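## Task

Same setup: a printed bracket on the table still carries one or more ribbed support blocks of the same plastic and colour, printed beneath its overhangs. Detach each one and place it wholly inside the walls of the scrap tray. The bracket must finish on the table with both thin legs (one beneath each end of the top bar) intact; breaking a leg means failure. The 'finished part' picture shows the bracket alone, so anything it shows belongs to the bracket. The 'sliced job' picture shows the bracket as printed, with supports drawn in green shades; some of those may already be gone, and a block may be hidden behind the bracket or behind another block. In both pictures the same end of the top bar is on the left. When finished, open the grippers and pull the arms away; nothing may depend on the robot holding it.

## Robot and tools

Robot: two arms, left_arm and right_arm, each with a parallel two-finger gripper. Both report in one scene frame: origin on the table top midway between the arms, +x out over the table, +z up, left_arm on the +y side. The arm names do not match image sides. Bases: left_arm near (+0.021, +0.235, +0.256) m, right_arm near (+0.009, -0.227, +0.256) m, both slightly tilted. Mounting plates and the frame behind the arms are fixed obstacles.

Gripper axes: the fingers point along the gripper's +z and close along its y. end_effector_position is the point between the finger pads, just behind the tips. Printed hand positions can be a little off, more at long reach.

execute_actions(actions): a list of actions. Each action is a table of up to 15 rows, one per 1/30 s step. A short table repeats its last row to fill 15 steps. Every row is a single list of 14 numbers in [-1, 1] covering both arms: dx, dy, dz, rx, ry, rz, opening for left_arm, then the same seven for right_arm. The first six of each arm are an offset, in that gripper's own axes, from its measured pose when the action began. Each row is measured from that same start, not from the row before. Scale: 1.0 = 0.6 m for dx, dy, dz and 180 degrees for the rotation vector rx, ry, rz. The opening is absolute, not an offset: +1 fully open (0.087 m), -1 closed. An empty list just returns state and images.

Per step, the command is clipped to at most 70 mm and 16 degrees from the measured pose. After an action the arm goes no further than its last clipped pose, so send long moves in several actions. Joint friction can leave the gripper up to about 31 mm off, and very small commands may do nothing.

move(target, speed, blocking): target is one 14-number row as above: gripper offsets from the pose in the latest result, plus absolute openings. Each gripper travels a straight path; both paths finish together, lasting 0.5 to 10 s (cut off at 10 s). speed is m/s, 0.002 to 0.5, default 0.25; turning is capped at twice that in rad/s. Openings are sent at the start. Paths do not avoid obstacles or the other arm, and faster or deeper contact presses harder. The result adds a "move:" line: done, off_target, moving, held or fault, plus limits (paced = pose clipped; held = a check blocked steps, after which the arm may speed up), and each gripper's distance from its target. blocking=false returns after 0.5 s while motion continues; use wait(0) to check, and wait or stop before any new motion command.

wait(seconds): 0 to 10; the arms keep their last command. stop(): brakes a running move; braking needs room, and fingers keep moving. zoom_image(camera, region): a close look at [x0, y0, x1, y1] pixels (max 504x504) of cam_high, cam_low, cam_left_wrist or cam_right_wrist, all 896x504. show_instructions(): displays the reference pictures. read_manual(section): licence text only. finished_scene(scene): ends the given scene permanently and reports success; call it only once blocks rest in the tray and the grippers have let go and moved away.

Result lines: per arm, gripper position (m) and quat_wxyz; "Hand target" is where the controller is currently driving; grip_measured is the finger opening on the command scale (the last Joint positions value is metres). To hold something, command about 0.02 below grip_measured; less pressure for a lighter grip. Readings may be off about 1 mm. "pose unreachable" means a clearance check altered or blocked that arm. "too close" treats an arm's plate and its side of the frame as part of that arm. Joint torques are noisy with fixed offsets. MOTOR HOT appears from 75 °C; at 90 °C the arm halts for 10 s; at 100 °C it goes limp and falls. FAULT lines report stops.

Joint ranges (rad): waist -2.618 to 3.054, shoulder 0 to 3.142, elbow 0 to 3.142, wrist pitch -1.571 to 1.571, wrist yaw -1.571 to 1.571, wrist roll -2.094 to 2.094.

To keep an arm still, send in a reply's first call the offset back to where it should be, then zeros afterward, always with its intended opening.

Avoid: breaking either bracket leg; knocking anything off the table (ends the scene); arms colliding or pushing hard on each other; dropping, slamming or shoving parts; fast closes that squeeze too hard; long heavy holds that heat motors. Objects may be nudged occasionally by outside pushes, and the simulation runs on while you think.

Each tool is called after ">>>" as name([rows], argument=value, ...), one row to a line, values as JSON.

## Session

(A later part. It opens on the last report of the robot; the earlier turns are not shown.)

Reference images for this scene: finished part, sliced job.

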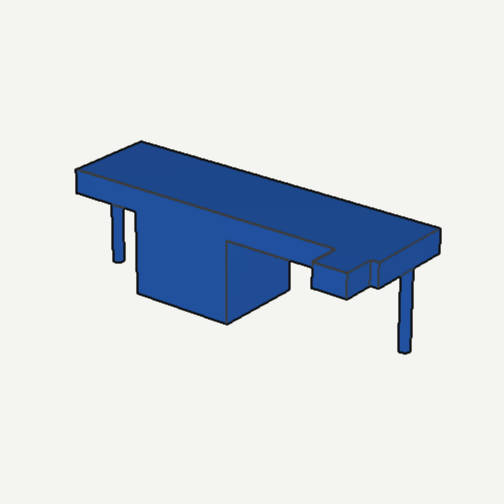

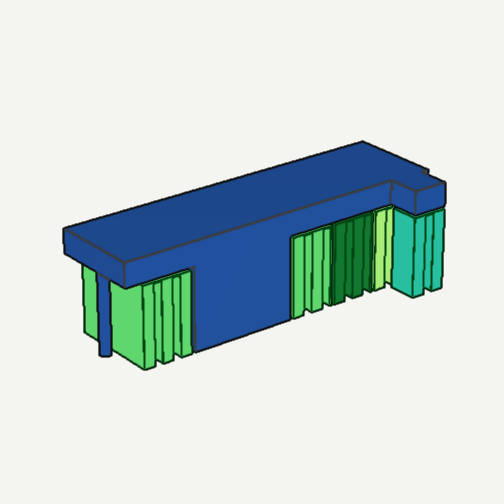

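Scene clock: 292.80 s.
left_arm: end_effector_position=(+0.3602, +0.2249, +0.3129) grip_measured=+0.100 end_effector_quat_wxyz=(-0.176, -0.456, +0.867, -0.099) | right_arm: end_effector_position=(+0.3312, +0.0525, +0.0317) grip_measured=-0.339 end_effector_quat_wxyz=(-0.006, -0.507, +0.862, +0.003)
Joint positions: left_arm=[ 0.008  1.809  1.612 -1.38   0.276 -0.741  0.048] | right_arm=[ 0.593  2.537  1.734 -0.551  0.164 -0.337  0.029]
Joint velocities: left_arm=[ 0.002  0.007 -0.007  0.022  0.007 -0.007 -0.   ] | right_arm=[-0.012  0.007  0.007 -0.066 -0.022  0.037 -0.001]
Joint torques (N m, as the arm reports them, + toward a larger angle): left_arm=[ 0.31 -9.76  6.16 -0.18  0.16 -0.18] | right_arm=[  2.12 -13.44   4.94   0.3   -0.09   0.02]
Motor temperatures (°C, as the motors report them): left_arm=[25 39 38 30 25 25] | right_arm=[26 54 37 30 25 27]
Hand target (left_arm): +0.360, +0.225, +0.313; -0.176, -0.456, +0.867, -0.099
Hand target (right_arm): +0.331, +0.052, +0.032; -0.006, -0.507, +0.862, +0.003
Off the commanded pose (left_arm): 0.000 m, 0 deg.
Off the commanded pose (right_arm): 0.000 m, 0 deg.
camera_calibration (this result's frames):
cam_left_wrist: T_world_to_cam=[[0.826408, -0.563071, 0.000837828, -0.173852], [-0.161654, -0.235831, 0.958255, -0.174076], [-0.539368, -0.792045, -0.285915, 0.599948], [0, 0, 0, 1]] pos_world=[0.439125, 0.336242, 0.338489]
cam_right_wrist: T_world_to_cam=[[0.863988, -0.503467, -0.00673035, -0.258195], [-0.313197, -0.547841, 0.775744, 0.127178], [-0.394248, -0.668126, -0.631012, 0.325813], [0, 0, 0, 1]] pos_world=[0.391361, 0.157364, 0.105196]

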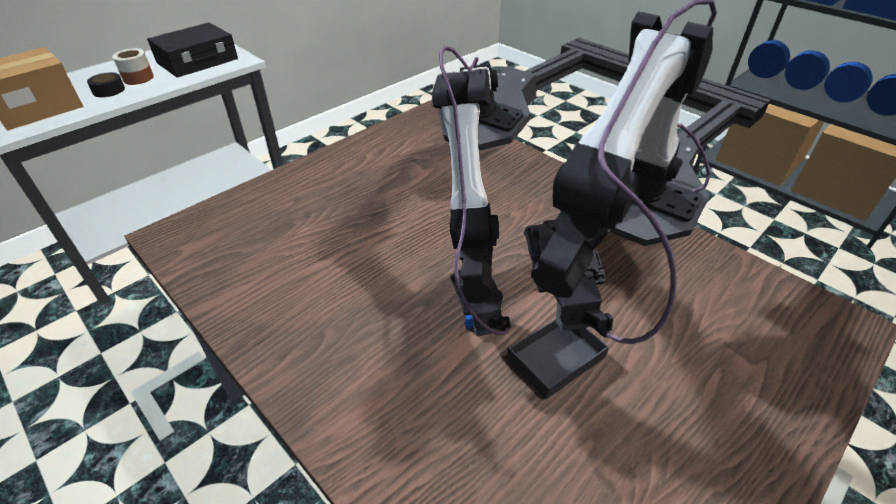

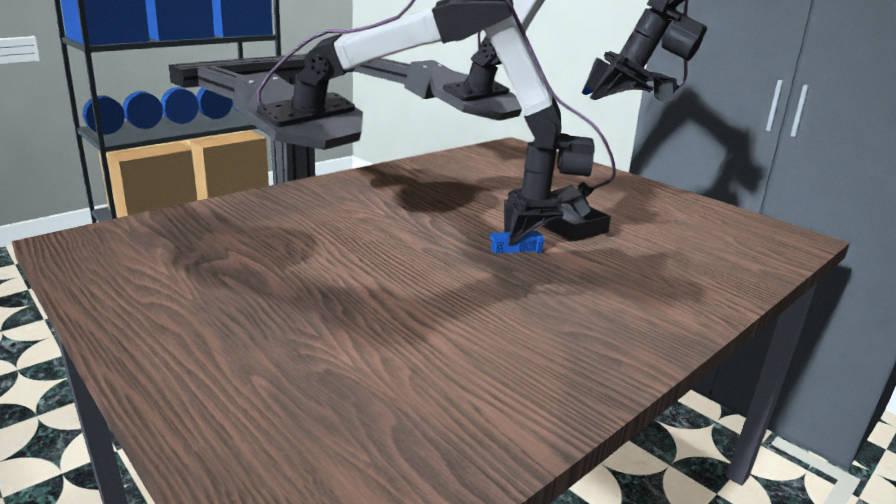

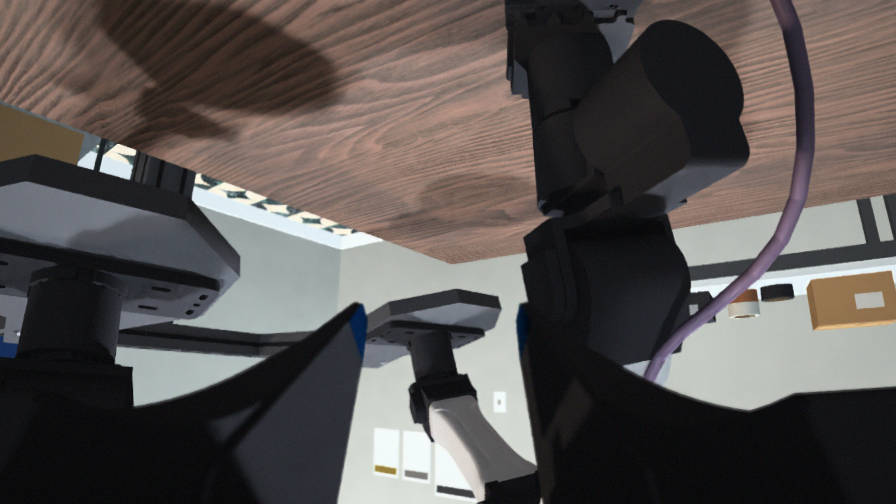

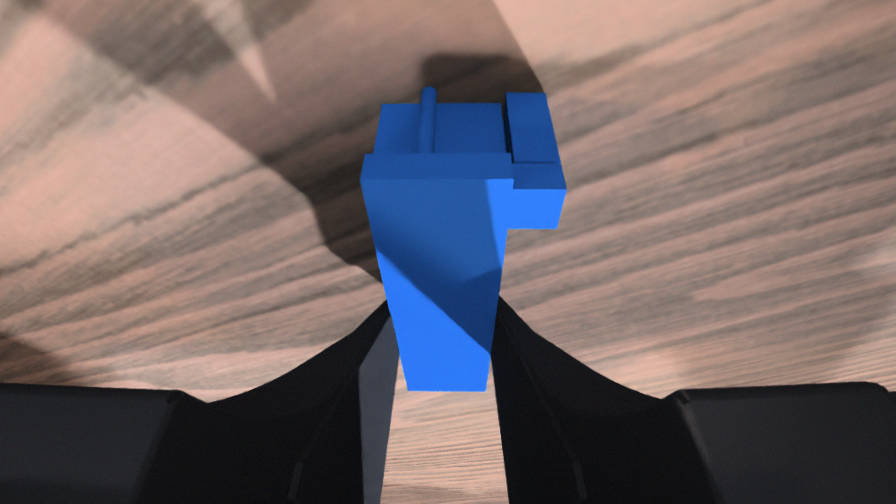

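>>> move(target=[0, 0, 0, 0, 0, 0, 0.1, 0.01235, -0.0557, -0.3977, 0.2957, -0.2622, -0.4131, -0.4], speed=0.3)

Scene clock: 308.37 s.
left_arm: end_effector_position=(+0.3602, +0.2249, +0.3129) grip_measured=+0.100 end_effector_quat_wxyz=(-0.176, -0.456, +0.867, -0.099) | right_arm: end_effector_position=(+0.3633, +0.0350, +0.2683) grip_measured=-0.339 end_effector_quat_wxyz=(-0.517, +0.802, -0.259, +0.150)
Joint positions: left_arm=[ 0.008  1.809  1.612 -1.38   0.276 -0.741  0.048] | right_arm=[ 0.504  1.616  0.413  0.95  -0.238 -1.828  0.029]
Joint velocities: left_arm=[-0.002  0.012 -0.002 -0.022  0.007 -0.051  0.   ] | right_arm=[-0.002  0.002  0.002  0.007 -0.007  0.051 -0.001]
Joint torques (N m, as the arm reports them, + toward a larger angle): left_arm=[ 0.35 -9.79  6.29 -0.18  0.15 -0.17] | right_arm=[-0.49 -7.5   2.29  2.02 -0.37 -0.01]
Motor temperatures (°C, as the motors report them): left_arm=[25 41 38 30 25 25] | right_arm=[26 56 36 30 25 27]
Hand target (left_arm): +0.360, +0.225, +0.313; -0.176, -0.456, +0.867, -0.099
Hand target (right_arm): +0.360, +0.029, +0.267; -0.515, +0.804, -0.257, +0.153
Off the commanded pose (left_arm): 0.000 m, 0 deg.
Off the commanded pose (right_arm): 0.006 m, 2 deg.
move: done
camera_calibration (this result's frames):
cam_left_wrist: T_world_to_cam=[[0.826408, -0.563071, 0.000837828, -0.173852], [-0.161654, -0.235831, 0.958255, -0.174076], [-0.539368, -0.792045, -0.285915, 0.599948], [0, 0, 0, 1]] pos_world=[0.439125, 0.336242, 0.338489]
cam_right_wrist: T_world_to_cam=[[0.274294, 0.317529, 0.90771, -0.353013], [0.126162, -0.947637, 0.293372, -0.0720417], [0.953334, 0.034048, -0.299991, -0.126854], [0, 0, 0, 1]] pos_world=[0.226852, 0.0481417, 0.303513]

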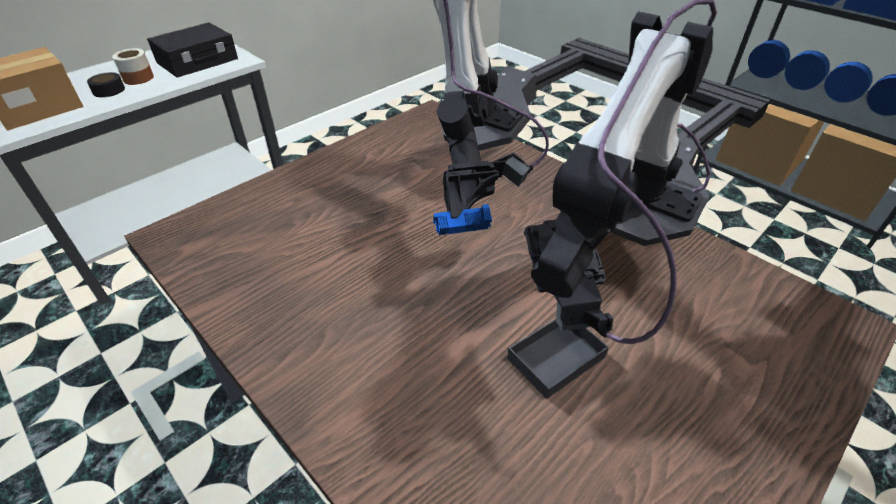

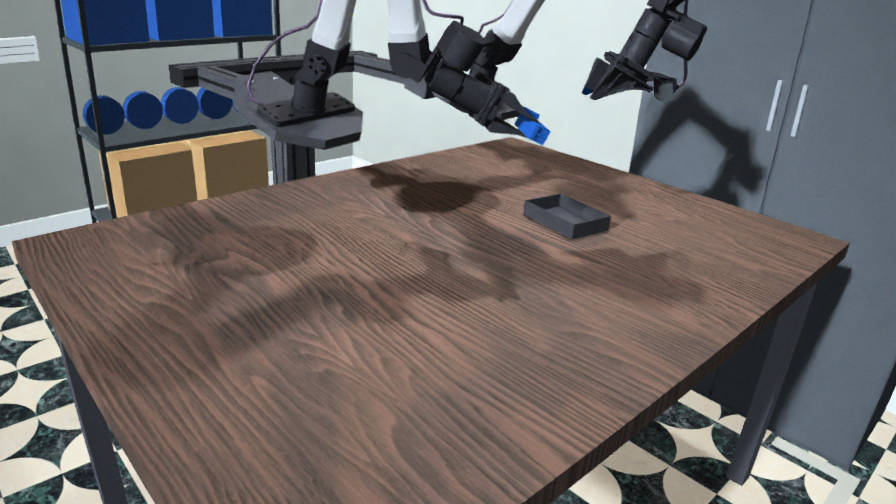

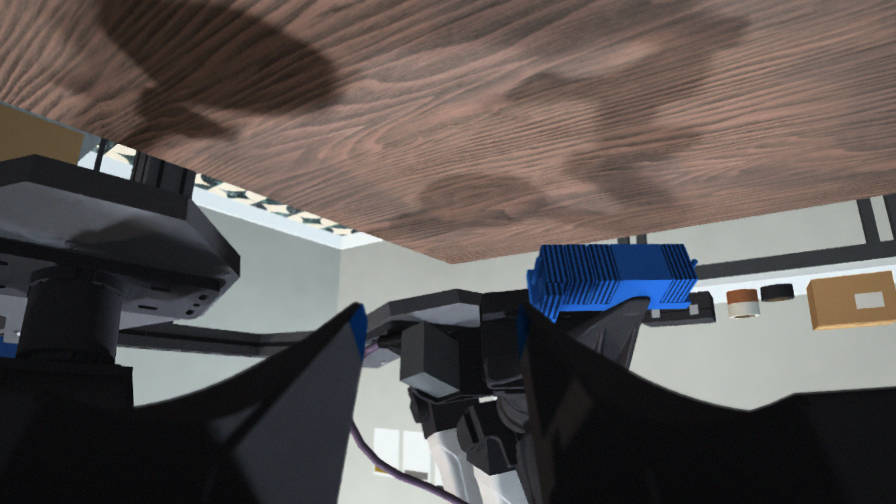

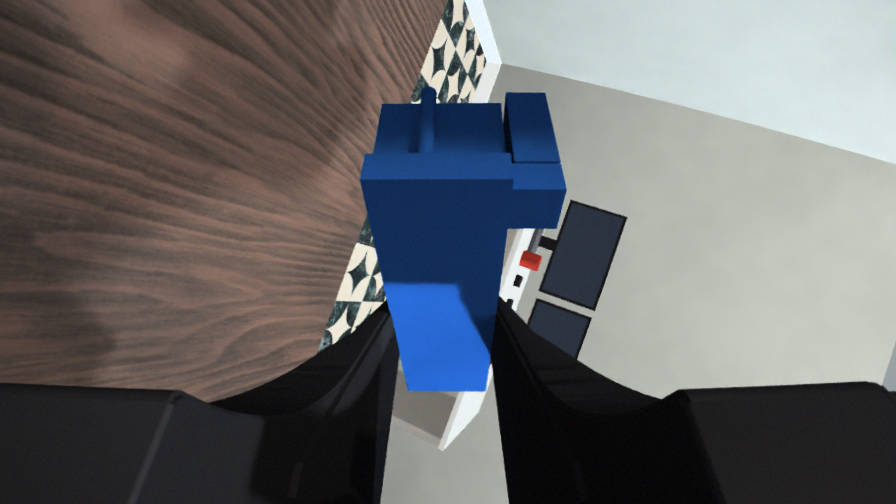

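>>> move(target=[0.1823, -0.0976, 0.0321, -0.0121, 0.0088, -0.0029, -0.3, 0, 0, 0, 0, 0, 0, -0.4], speed=0.2)

Scene clock: 323.93 s.
left_arm: end_effector_position=(+0.3474, +0.1028, +0.3419) grip_measured=-0.300 end_effector_quat_wxyz=(-0.203, -0.454, +0.863, -0.089) | right_arm: end_effector_position=(+0.3631, +0.0354, +0.2686) grip_measured=-0.339 end_effector_quat_wxyz=(-0.517, +0.802, -0.258, +0.150)
Joint positions: left_arm=[-0.367  1.762  1.612 -1.38   0.275 -1.123  0.031] | right_arm=[ 0.504  1.616  0.413  0.951 -0.24  -1.829  0.029]
Joint velocities: left_arm=[-0.002 -0.007 -0.007 -0.022 -0.022  0.022  0.001] | right_arm=[-0.012  0.002 -0.012 -0.007  0.051 -0.037  0.001]
Joint torques (N m, as the arm reports them, + toward a larger angle): left_arm=[ -1.   -10.16   5.04   0.09   0.21  -0.2 ] | right_arm=[ 0.55 -6.85  4.26  1.9  -0.25  0.11]
Motor temperatures (°C, as the motors report them): left_arm=[25 43 38 30 25 25] | right_arm=[26 51 35 33 25 27]
Hand target (left_arm): +0.347, +0.102, +0.341; -0.198, -0.456, +0.863, -0.091
Hand target (right_arm): +0.363, +0.035, +0.268; -0.517, +0.802, -0.259, +0.150
Off the commanded pose (left_arm): 0.003 m, 1 deg.
Off the commanded pose (right_arm): 0.000 m, 0 deg.
move: done
camera_calibration (this result's frames):
cam_left_wrist: T_world_to_cam=[[0.819539, -0.571577, -0.0406799, -0.214573], [-0.109693, -0.226166, 0.967893, -0.255046], [-0.562426, -0.788764, -0.24805, 0.499364], [0, 0, 0, 1]] pos_world=[0.42873, 0.213552, 0.361996]
cam_right_wrist: T_world_to_cam=[[0.272265, 0.31756, 0.90831, -0.352785], [0.128152, -0.947529, 0.292858, -0.0723429], [0.95365, 0.036667, -0.298675, -0.127201], [0, 0, 0, 1]] pos_world=[0.226627, 0.0481475, 0.303633]

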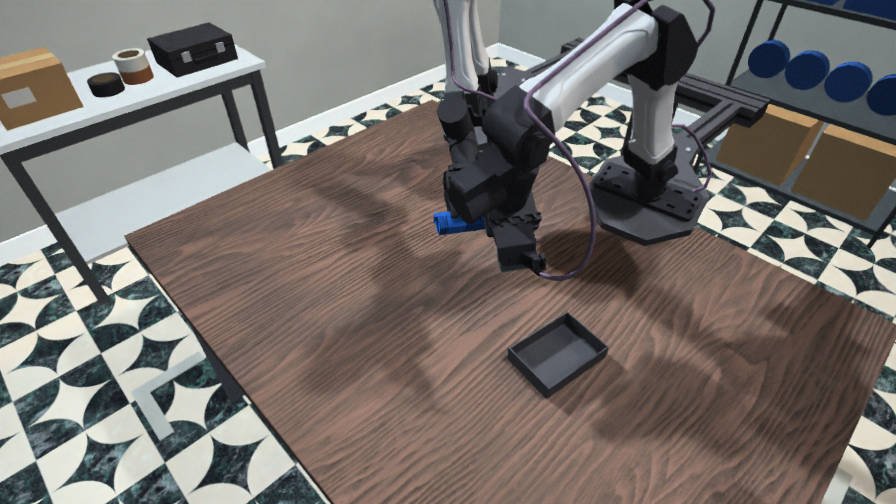

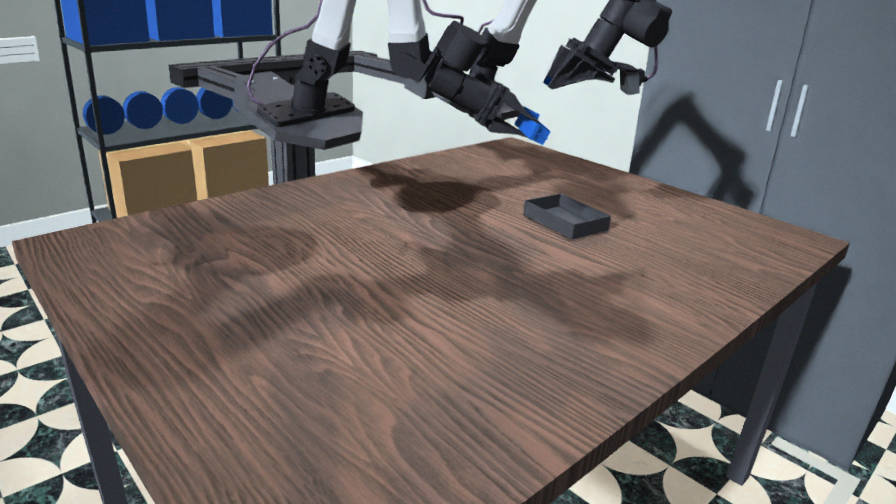

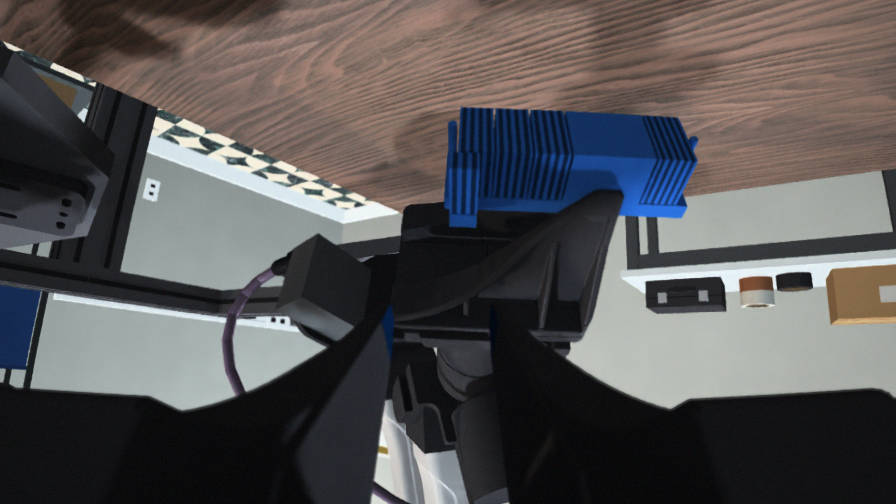

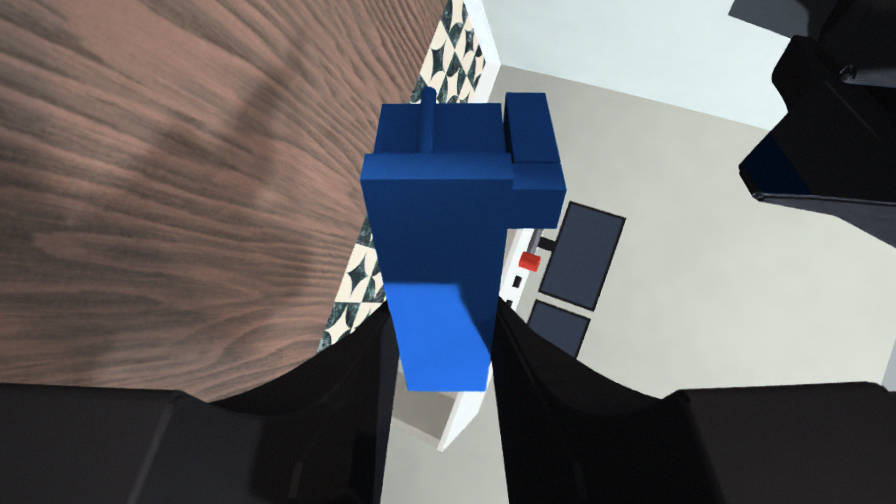

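>>> zoom_image(camera="cam_left_wrist", region=[380, 90, 720, 340])

Region (380, 90, 720, 340) of cam_left_wrist's 896x504 image, scaled by 1.482, with more detail than that image has; it fills the top 371 rows of this view, and the rest is white.

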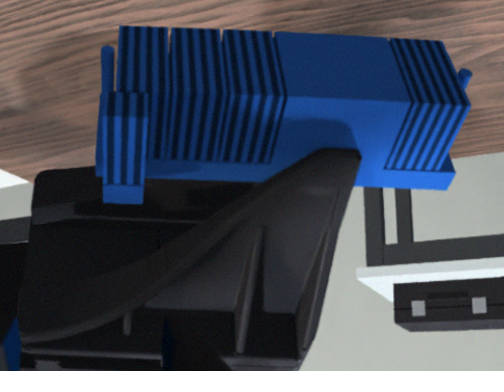

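>>> move(target=[0.0217, -0.0165, 0.0583, 0, 0, 0, -0.3, 0, 0, 0, 0, 0, 0, -0.4], speed=0.1)

>>> zoom_image(camera="cam_left_wrist", region=[340, 100, 640, 350])

Scene clock: 334.83 s.
left_arm: end_effector_position=(+0.3435, +0.0778, +0.3246) grip_measured=-0.300 end_effector_quat_wxyz=(-0.198, -0.454, +0.863, -0.095) | right_arm: end_effector_position=(+0.3631, +0.0354, +0.2686) grip_measured=-0.339 end_effector_quat_wxyz=(-0.517, +0.802, -0.258, +0.150)
Joint positions: left_arm=[-0.435  1.762  1.534 -1.265  0.275 -1.195  0.031] | right_arm=[ 0.504  1.616  0.413  0.951 -0.24  -1.829  0.029]
Joint velocities: left_arm=[ 0.002  0.007 -0.002 -0.037 -0.066 -0.022 -0.001] | right_arm=[-0.017  0.007 -0.012  0.066 -0.022  0.022 -0.001]
Joint torques (N m, as the arm reports them, + toward a larger angle): left_arm=[-1.65 -8.62  4.14  0.18  0.19 -0.22] | right_arm=[ 0.67 -6.8   4.15  1.9  -0.3   0.11]
Motor temperatures (°C, as the motors report them): left_arm=[25 44 37 29 25 25] | right_arm=[26 48 34 34 25 27]
Hand target (left_arm): +0.339, +0.075, +0.316; -0.204, -0.454, +0.863, -0.089
Hand target (right_arm): +0.363, +0.035, +0.269; -0.517, +0.802, -0.258, +0.150
Off the commanded pose (left_arm): 0.010 m, 1 deg.
Off the commanded pose (right_arm): 0.000 m, 0 deg.
move: done
camera_calibration (this result's frames):
cam_left_wrist: T_world_to_cam=[[0.822338, -0.568482, -0.0242663, -0.232932], [-0.123455, -0.21989, 0.967681, -0.240089], [-0.555446, -0.792765, -0.251006, 0.472032], [0, 0, 0, 1]] pos_world=[0.424097, 0.188999, 0.34516]
cam_right_wrist: T_world_to_cam=[[0.272265, 0.31756, 0.90831, -0.352785], [0.128152, -0.947529, 0.292858, -0.0723429], [0.95365, 0.036667, -0.298675, -0.127201], [0, 0, 0, 1]] pos_world=[0.226627, 0.0481475, 0.303633]

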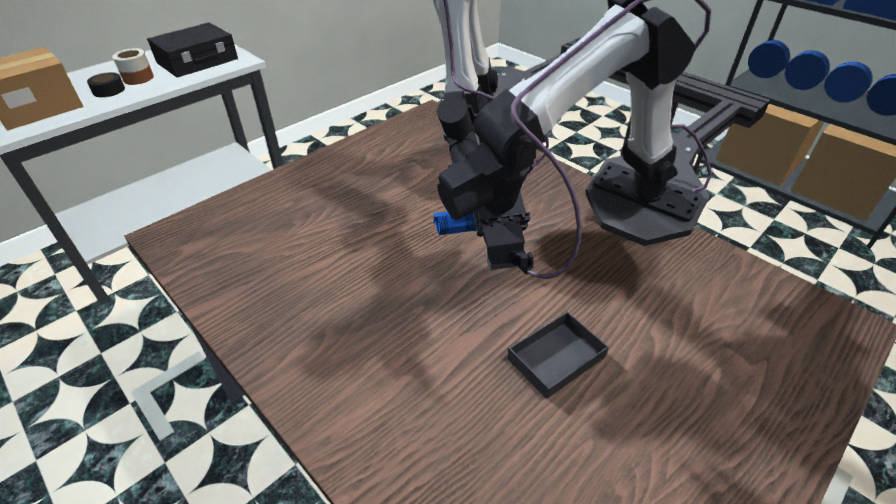

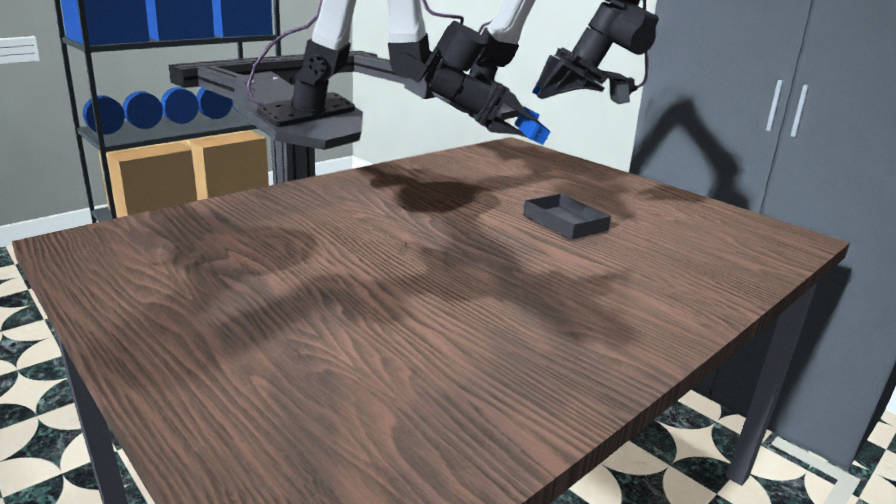

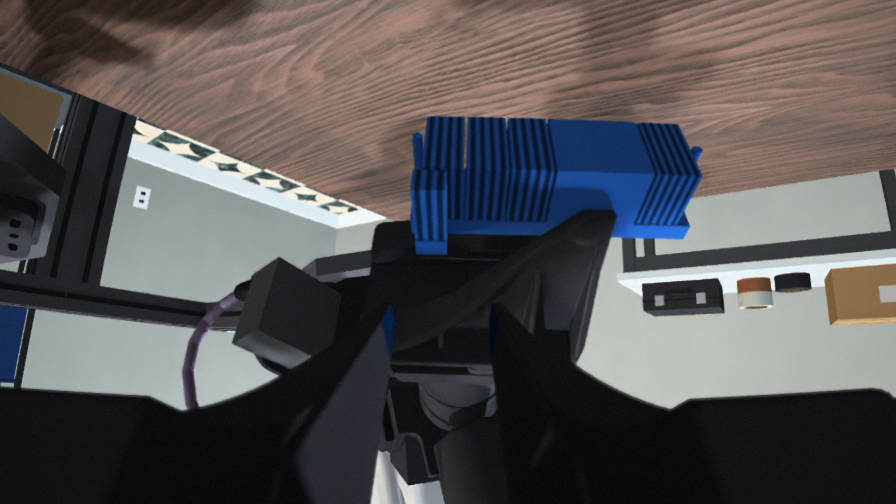

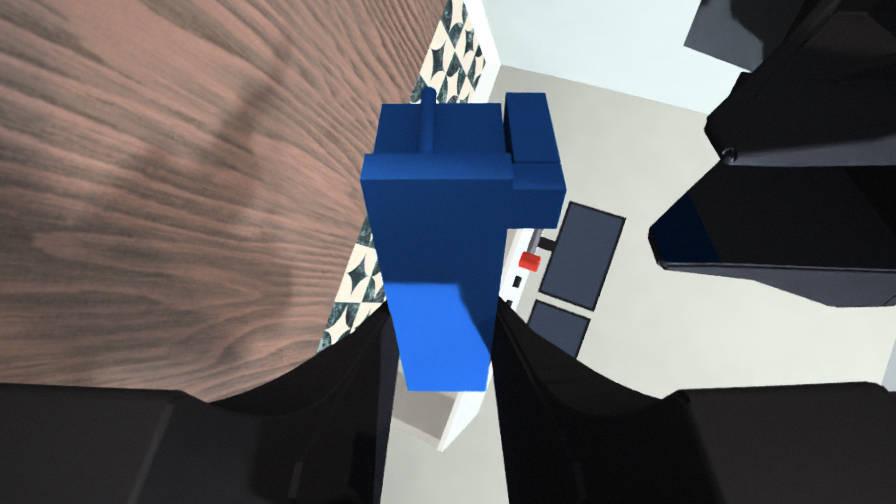

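Region (340, 100, 640, 350) of cam_left_wrist's 896x504 image, scaled by 1.680, with more detail than that image has.

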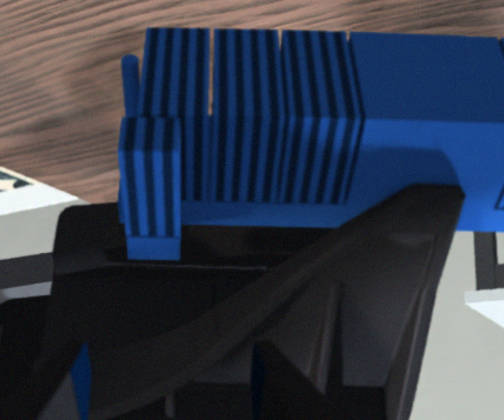

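>>> move(target=[-0.0083, 0.0067, 0.0467, 0, 0, 0, -0.3, 0, 0, 0, 0, 0, 0, -0.4], speed=0.08)

>>> zoom_image(camera="cam_left_wrist", region=[340, 120, 640, 370])

Scene clock: 345.73 s.
left_arm: end_effector_position=(+0.3400, +0.0758, +0.3043) grip_measured=-0.300 end_effector_quat_wxyz=(-0.194, -0.454, +0.864, -0.099) | right_arm: end_effector_position=(+0.3631, +0.0354, +0.2686) grip_measured=-0.339 end_effector_quat_wxyz=(-0.517, +0.802, -0.258, +0.150)
Joint positions: left_arm=[-0.435  1.762  1.452 -1.172  0.275 -1.196  0.031] | right_arm=[ 0.504  1.616  0.413  0.951 -0.24  -1.829  0.029]
Joint velocities: left_arm=[-0.007 -0.002  0.017 -0.022 -0.037 -0.007  0.001] | right_arm=[ 0.022  0.012 -0.017  0.022 -0.022  0.007 -0.001]
Joint torques (N m, as the arm reports them, + toward a larger angle): left_arm=[-1.36 -8.81  3.98  0.19  0.21 -0.2 ] | right_arm=[ 0.62 -6.81  4.21  1.88 -0.3   0.1 ]
Motor temperatures (°C, as the motors report them): left_arm=[25 44 37 29 25 25] | right_arm=[26 46 34 34 25 27]
Hand target (left_arm): +0.336, +0.074, +0.297; -0.198, -0.454, +0.864, -0.096
Hand target (right_arm): +0.363, +0.035, +0.269; -0.517, +0.802, -0.258, +0.150
Off the commanded pose (left_arm): 0.009 m, 1 deg.
Off the commanded pose (right_arm): 0.000 m, 0 deg.
move: done
camera_calibration (this result's frames):
cam_left_wrist: T_world_to_cam=[[0.823867, -0.566628, -0.0132892, -0.235701], [-0.134062, -0.217598, 0.966788, -0.217638], [-0.5507, -0.794723, -0.255235, 0.463288], [0, 0, 0, 1]] pos_world=[0.420142, 0.187274, 0.325525]
cam_right_wrist: T_world_to_cam=[[0.272265, 0.31756, 0.90831, -0.352785], [0.128152, -0.947529, 0.292858, -0.0723429], [0.95365, 0.036667, -0.298675, -0.127201], [0, 0, 0, 1]] pos_world=[0.226627, 0.0481475, 0.303633]

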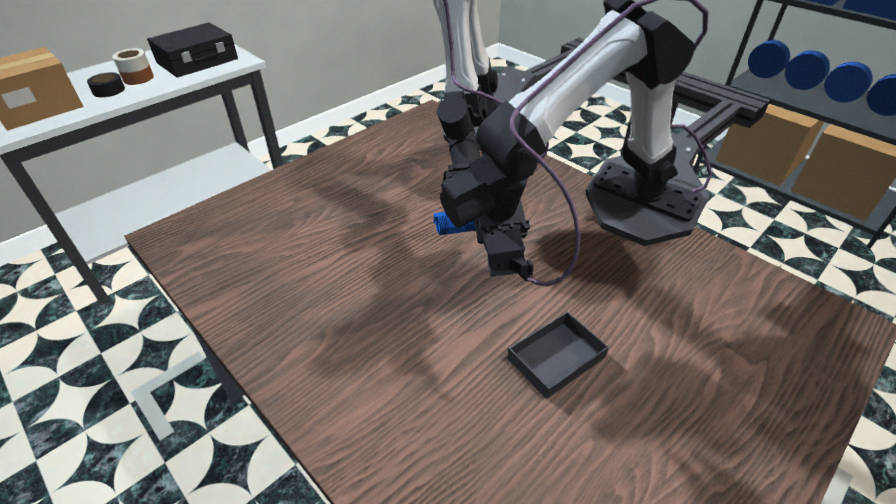

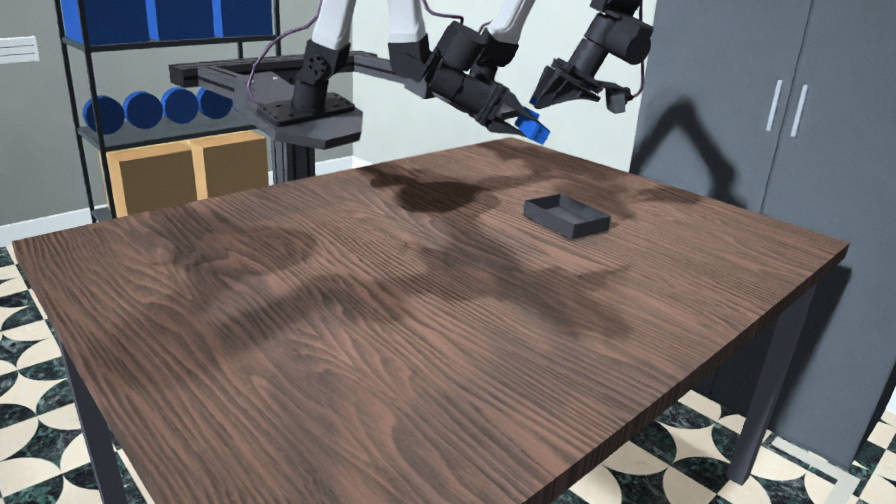

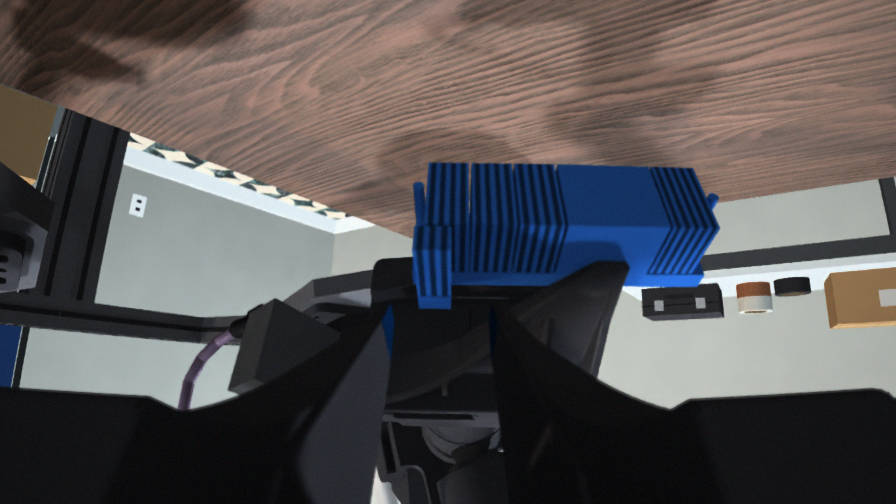

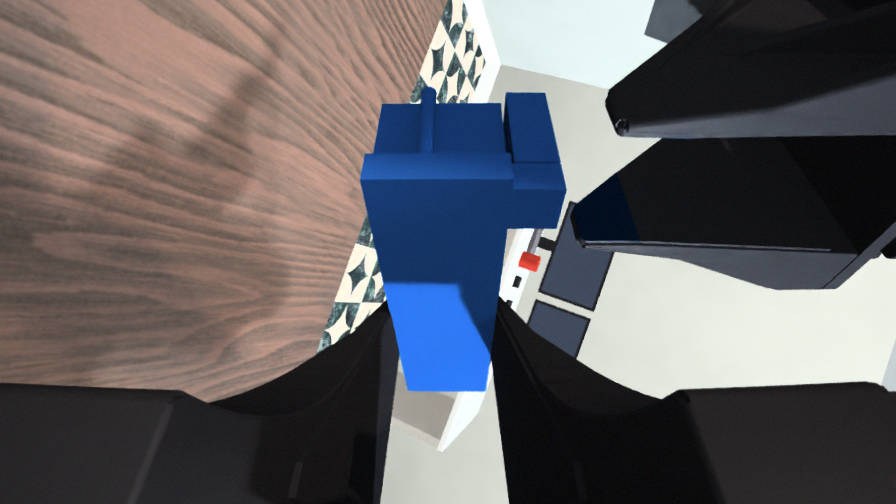

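Region (340, 120, 640, 370) of cam_left_wrist's 896x504 image, scaled by 1.680, with more detail than that image has.

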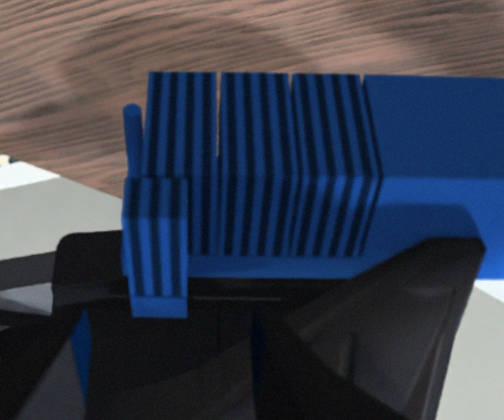

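>>> zoom_image(camera="cam_right_wrist", region=[480, 60, 780, 300])

Region (480, 60, 780, 300) of cam_right_wrist's 896x504 image, scaled by 1.680, with more detail than that image has; it fills the top 403 rows of this view, and the rest is white.

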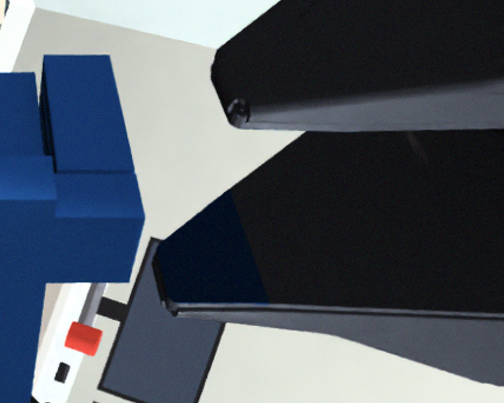

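>>> move(target=[-0.005, 0.005, 0.0333, 0, 0, 0, -0.3, 0, 0, 0, 0, 0, 0, -0.4], speed=0.05)

>>> zoom_image(camera="cam_right_wrist", region=[440, 40, 740, 300])

Scene clock: 365.20 s.
left_arm: end_effector_position=(+0.3390, +0.0745, +0.2927) grip_measured=-0.300 end_effector_quat_wxyz=(-0.188, -0.454, +0.865, -0.104) | right_arm: end_effector_position=(+0.3631, +0.0354, +0.2686) grip_measured=-0.339 end_effector_quat_wxyz=(-0.517, +0.802, -0.258, +0.150)
Joint positions: left_arm=[-0.435  1.762  1.406 -1.111  0.275 -1.196  0.031] | right_arm=[ 0.504  1.616  0.413  0.951 -0.24  -1.829  0.029]
Joint velocities: left_arm=[-0.002  0.007 -0.007 -0.037  0.081 -0.022 -0.001] | right_arm=[ 0.007  0.007 -0.007  0.066  0.037  0.007 -0.001]
Joint torques (N m, as the arm reports them, + toward a larger angle): left_arm=[-1.35 -8.61  3.95  0.24  0.22 -0.22] | right_arm=[ 0.62 -6.76  4.18  1.89 -0.29  0.08]
Motor temperatures (°C, as the motors report them): left_arm=[25 44 36 29 25 25] | right_arm=[26 44 33 35 25 27]
Hand target (left_arm): +0.334, +0.073, +0.285; -0.194, -0.454, +0.864, -0.099
Hand target (right_arm): +0.363, +0.035, +0.269; -0.517, +0.802, -0.258, +0.150
Off the commanded pose (left_arm): 0.009 m, 1 deg.
Off the commanded pose (right_arm): 0.000 m, 0 deg.
move: done
camera_calibration (this result's frames):
cam_left_wrist: T_world_to_cam=[[0.825021, -0.565101, -0.000207741, -0.240071], [-0.146787, -0.214657, 0.965596, -0.202439], [-0.545704, -0.796607, -0.260046, 0.458538], [0, 0, 0, 1]] pos_world=[0.418574, 0.186155, 0.314665]
cam_right_wrist: T_world_to_cam=[[0.272265, 0.31756, 0.90831, -0.352785], [0.128152, -0.947529, 0.292858, -0.0723429], [0.95365, 0.036667, -0.298675, -0.127201], [0, 0, 0, 1]] pos_world=[0.226627, 0.0481475, 0.303633]

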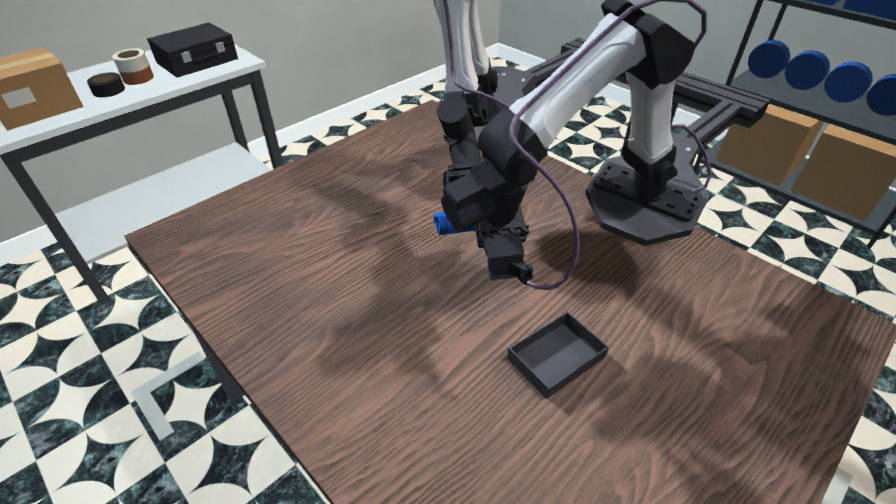

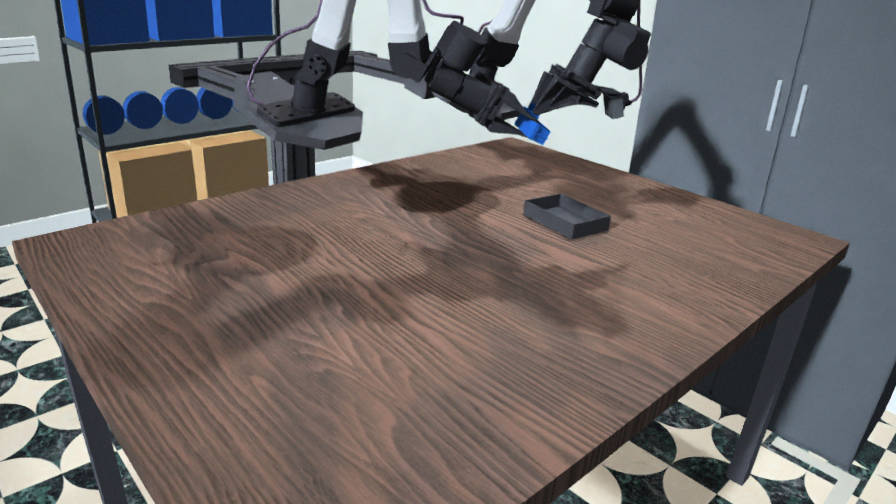

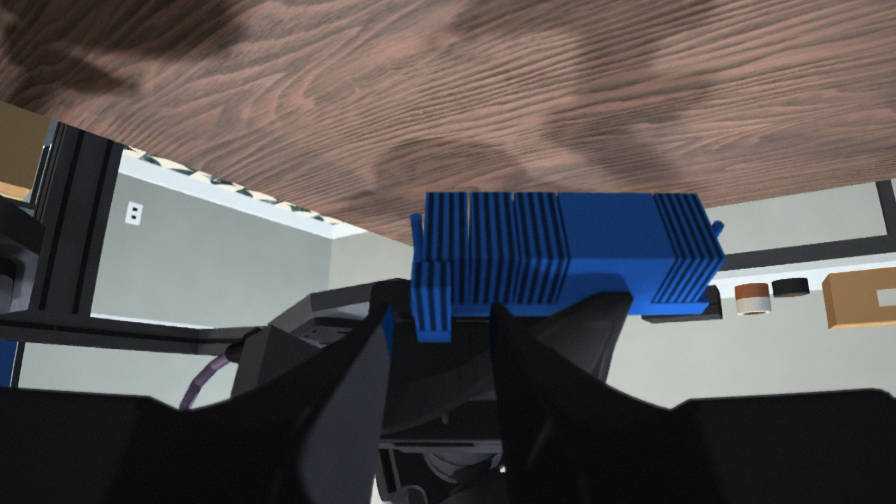

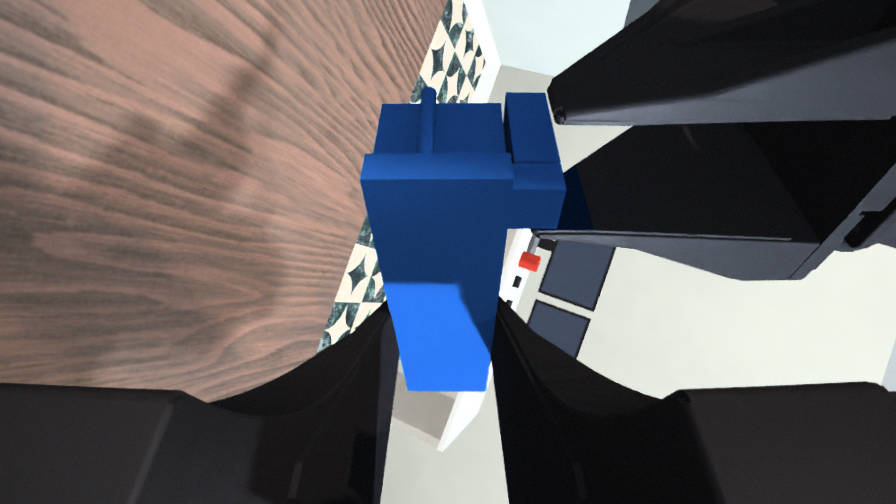

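Region (440, 40, 740, 300) of cam_right_wrist's 896x504 image, scaled by 1.680, with more detail than that image has; it fills the top 437 rows of this view, and the rest is white.

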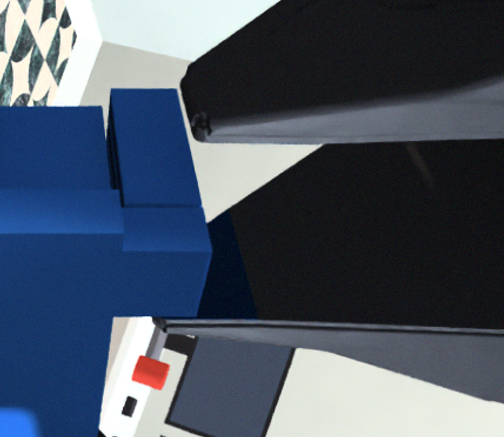

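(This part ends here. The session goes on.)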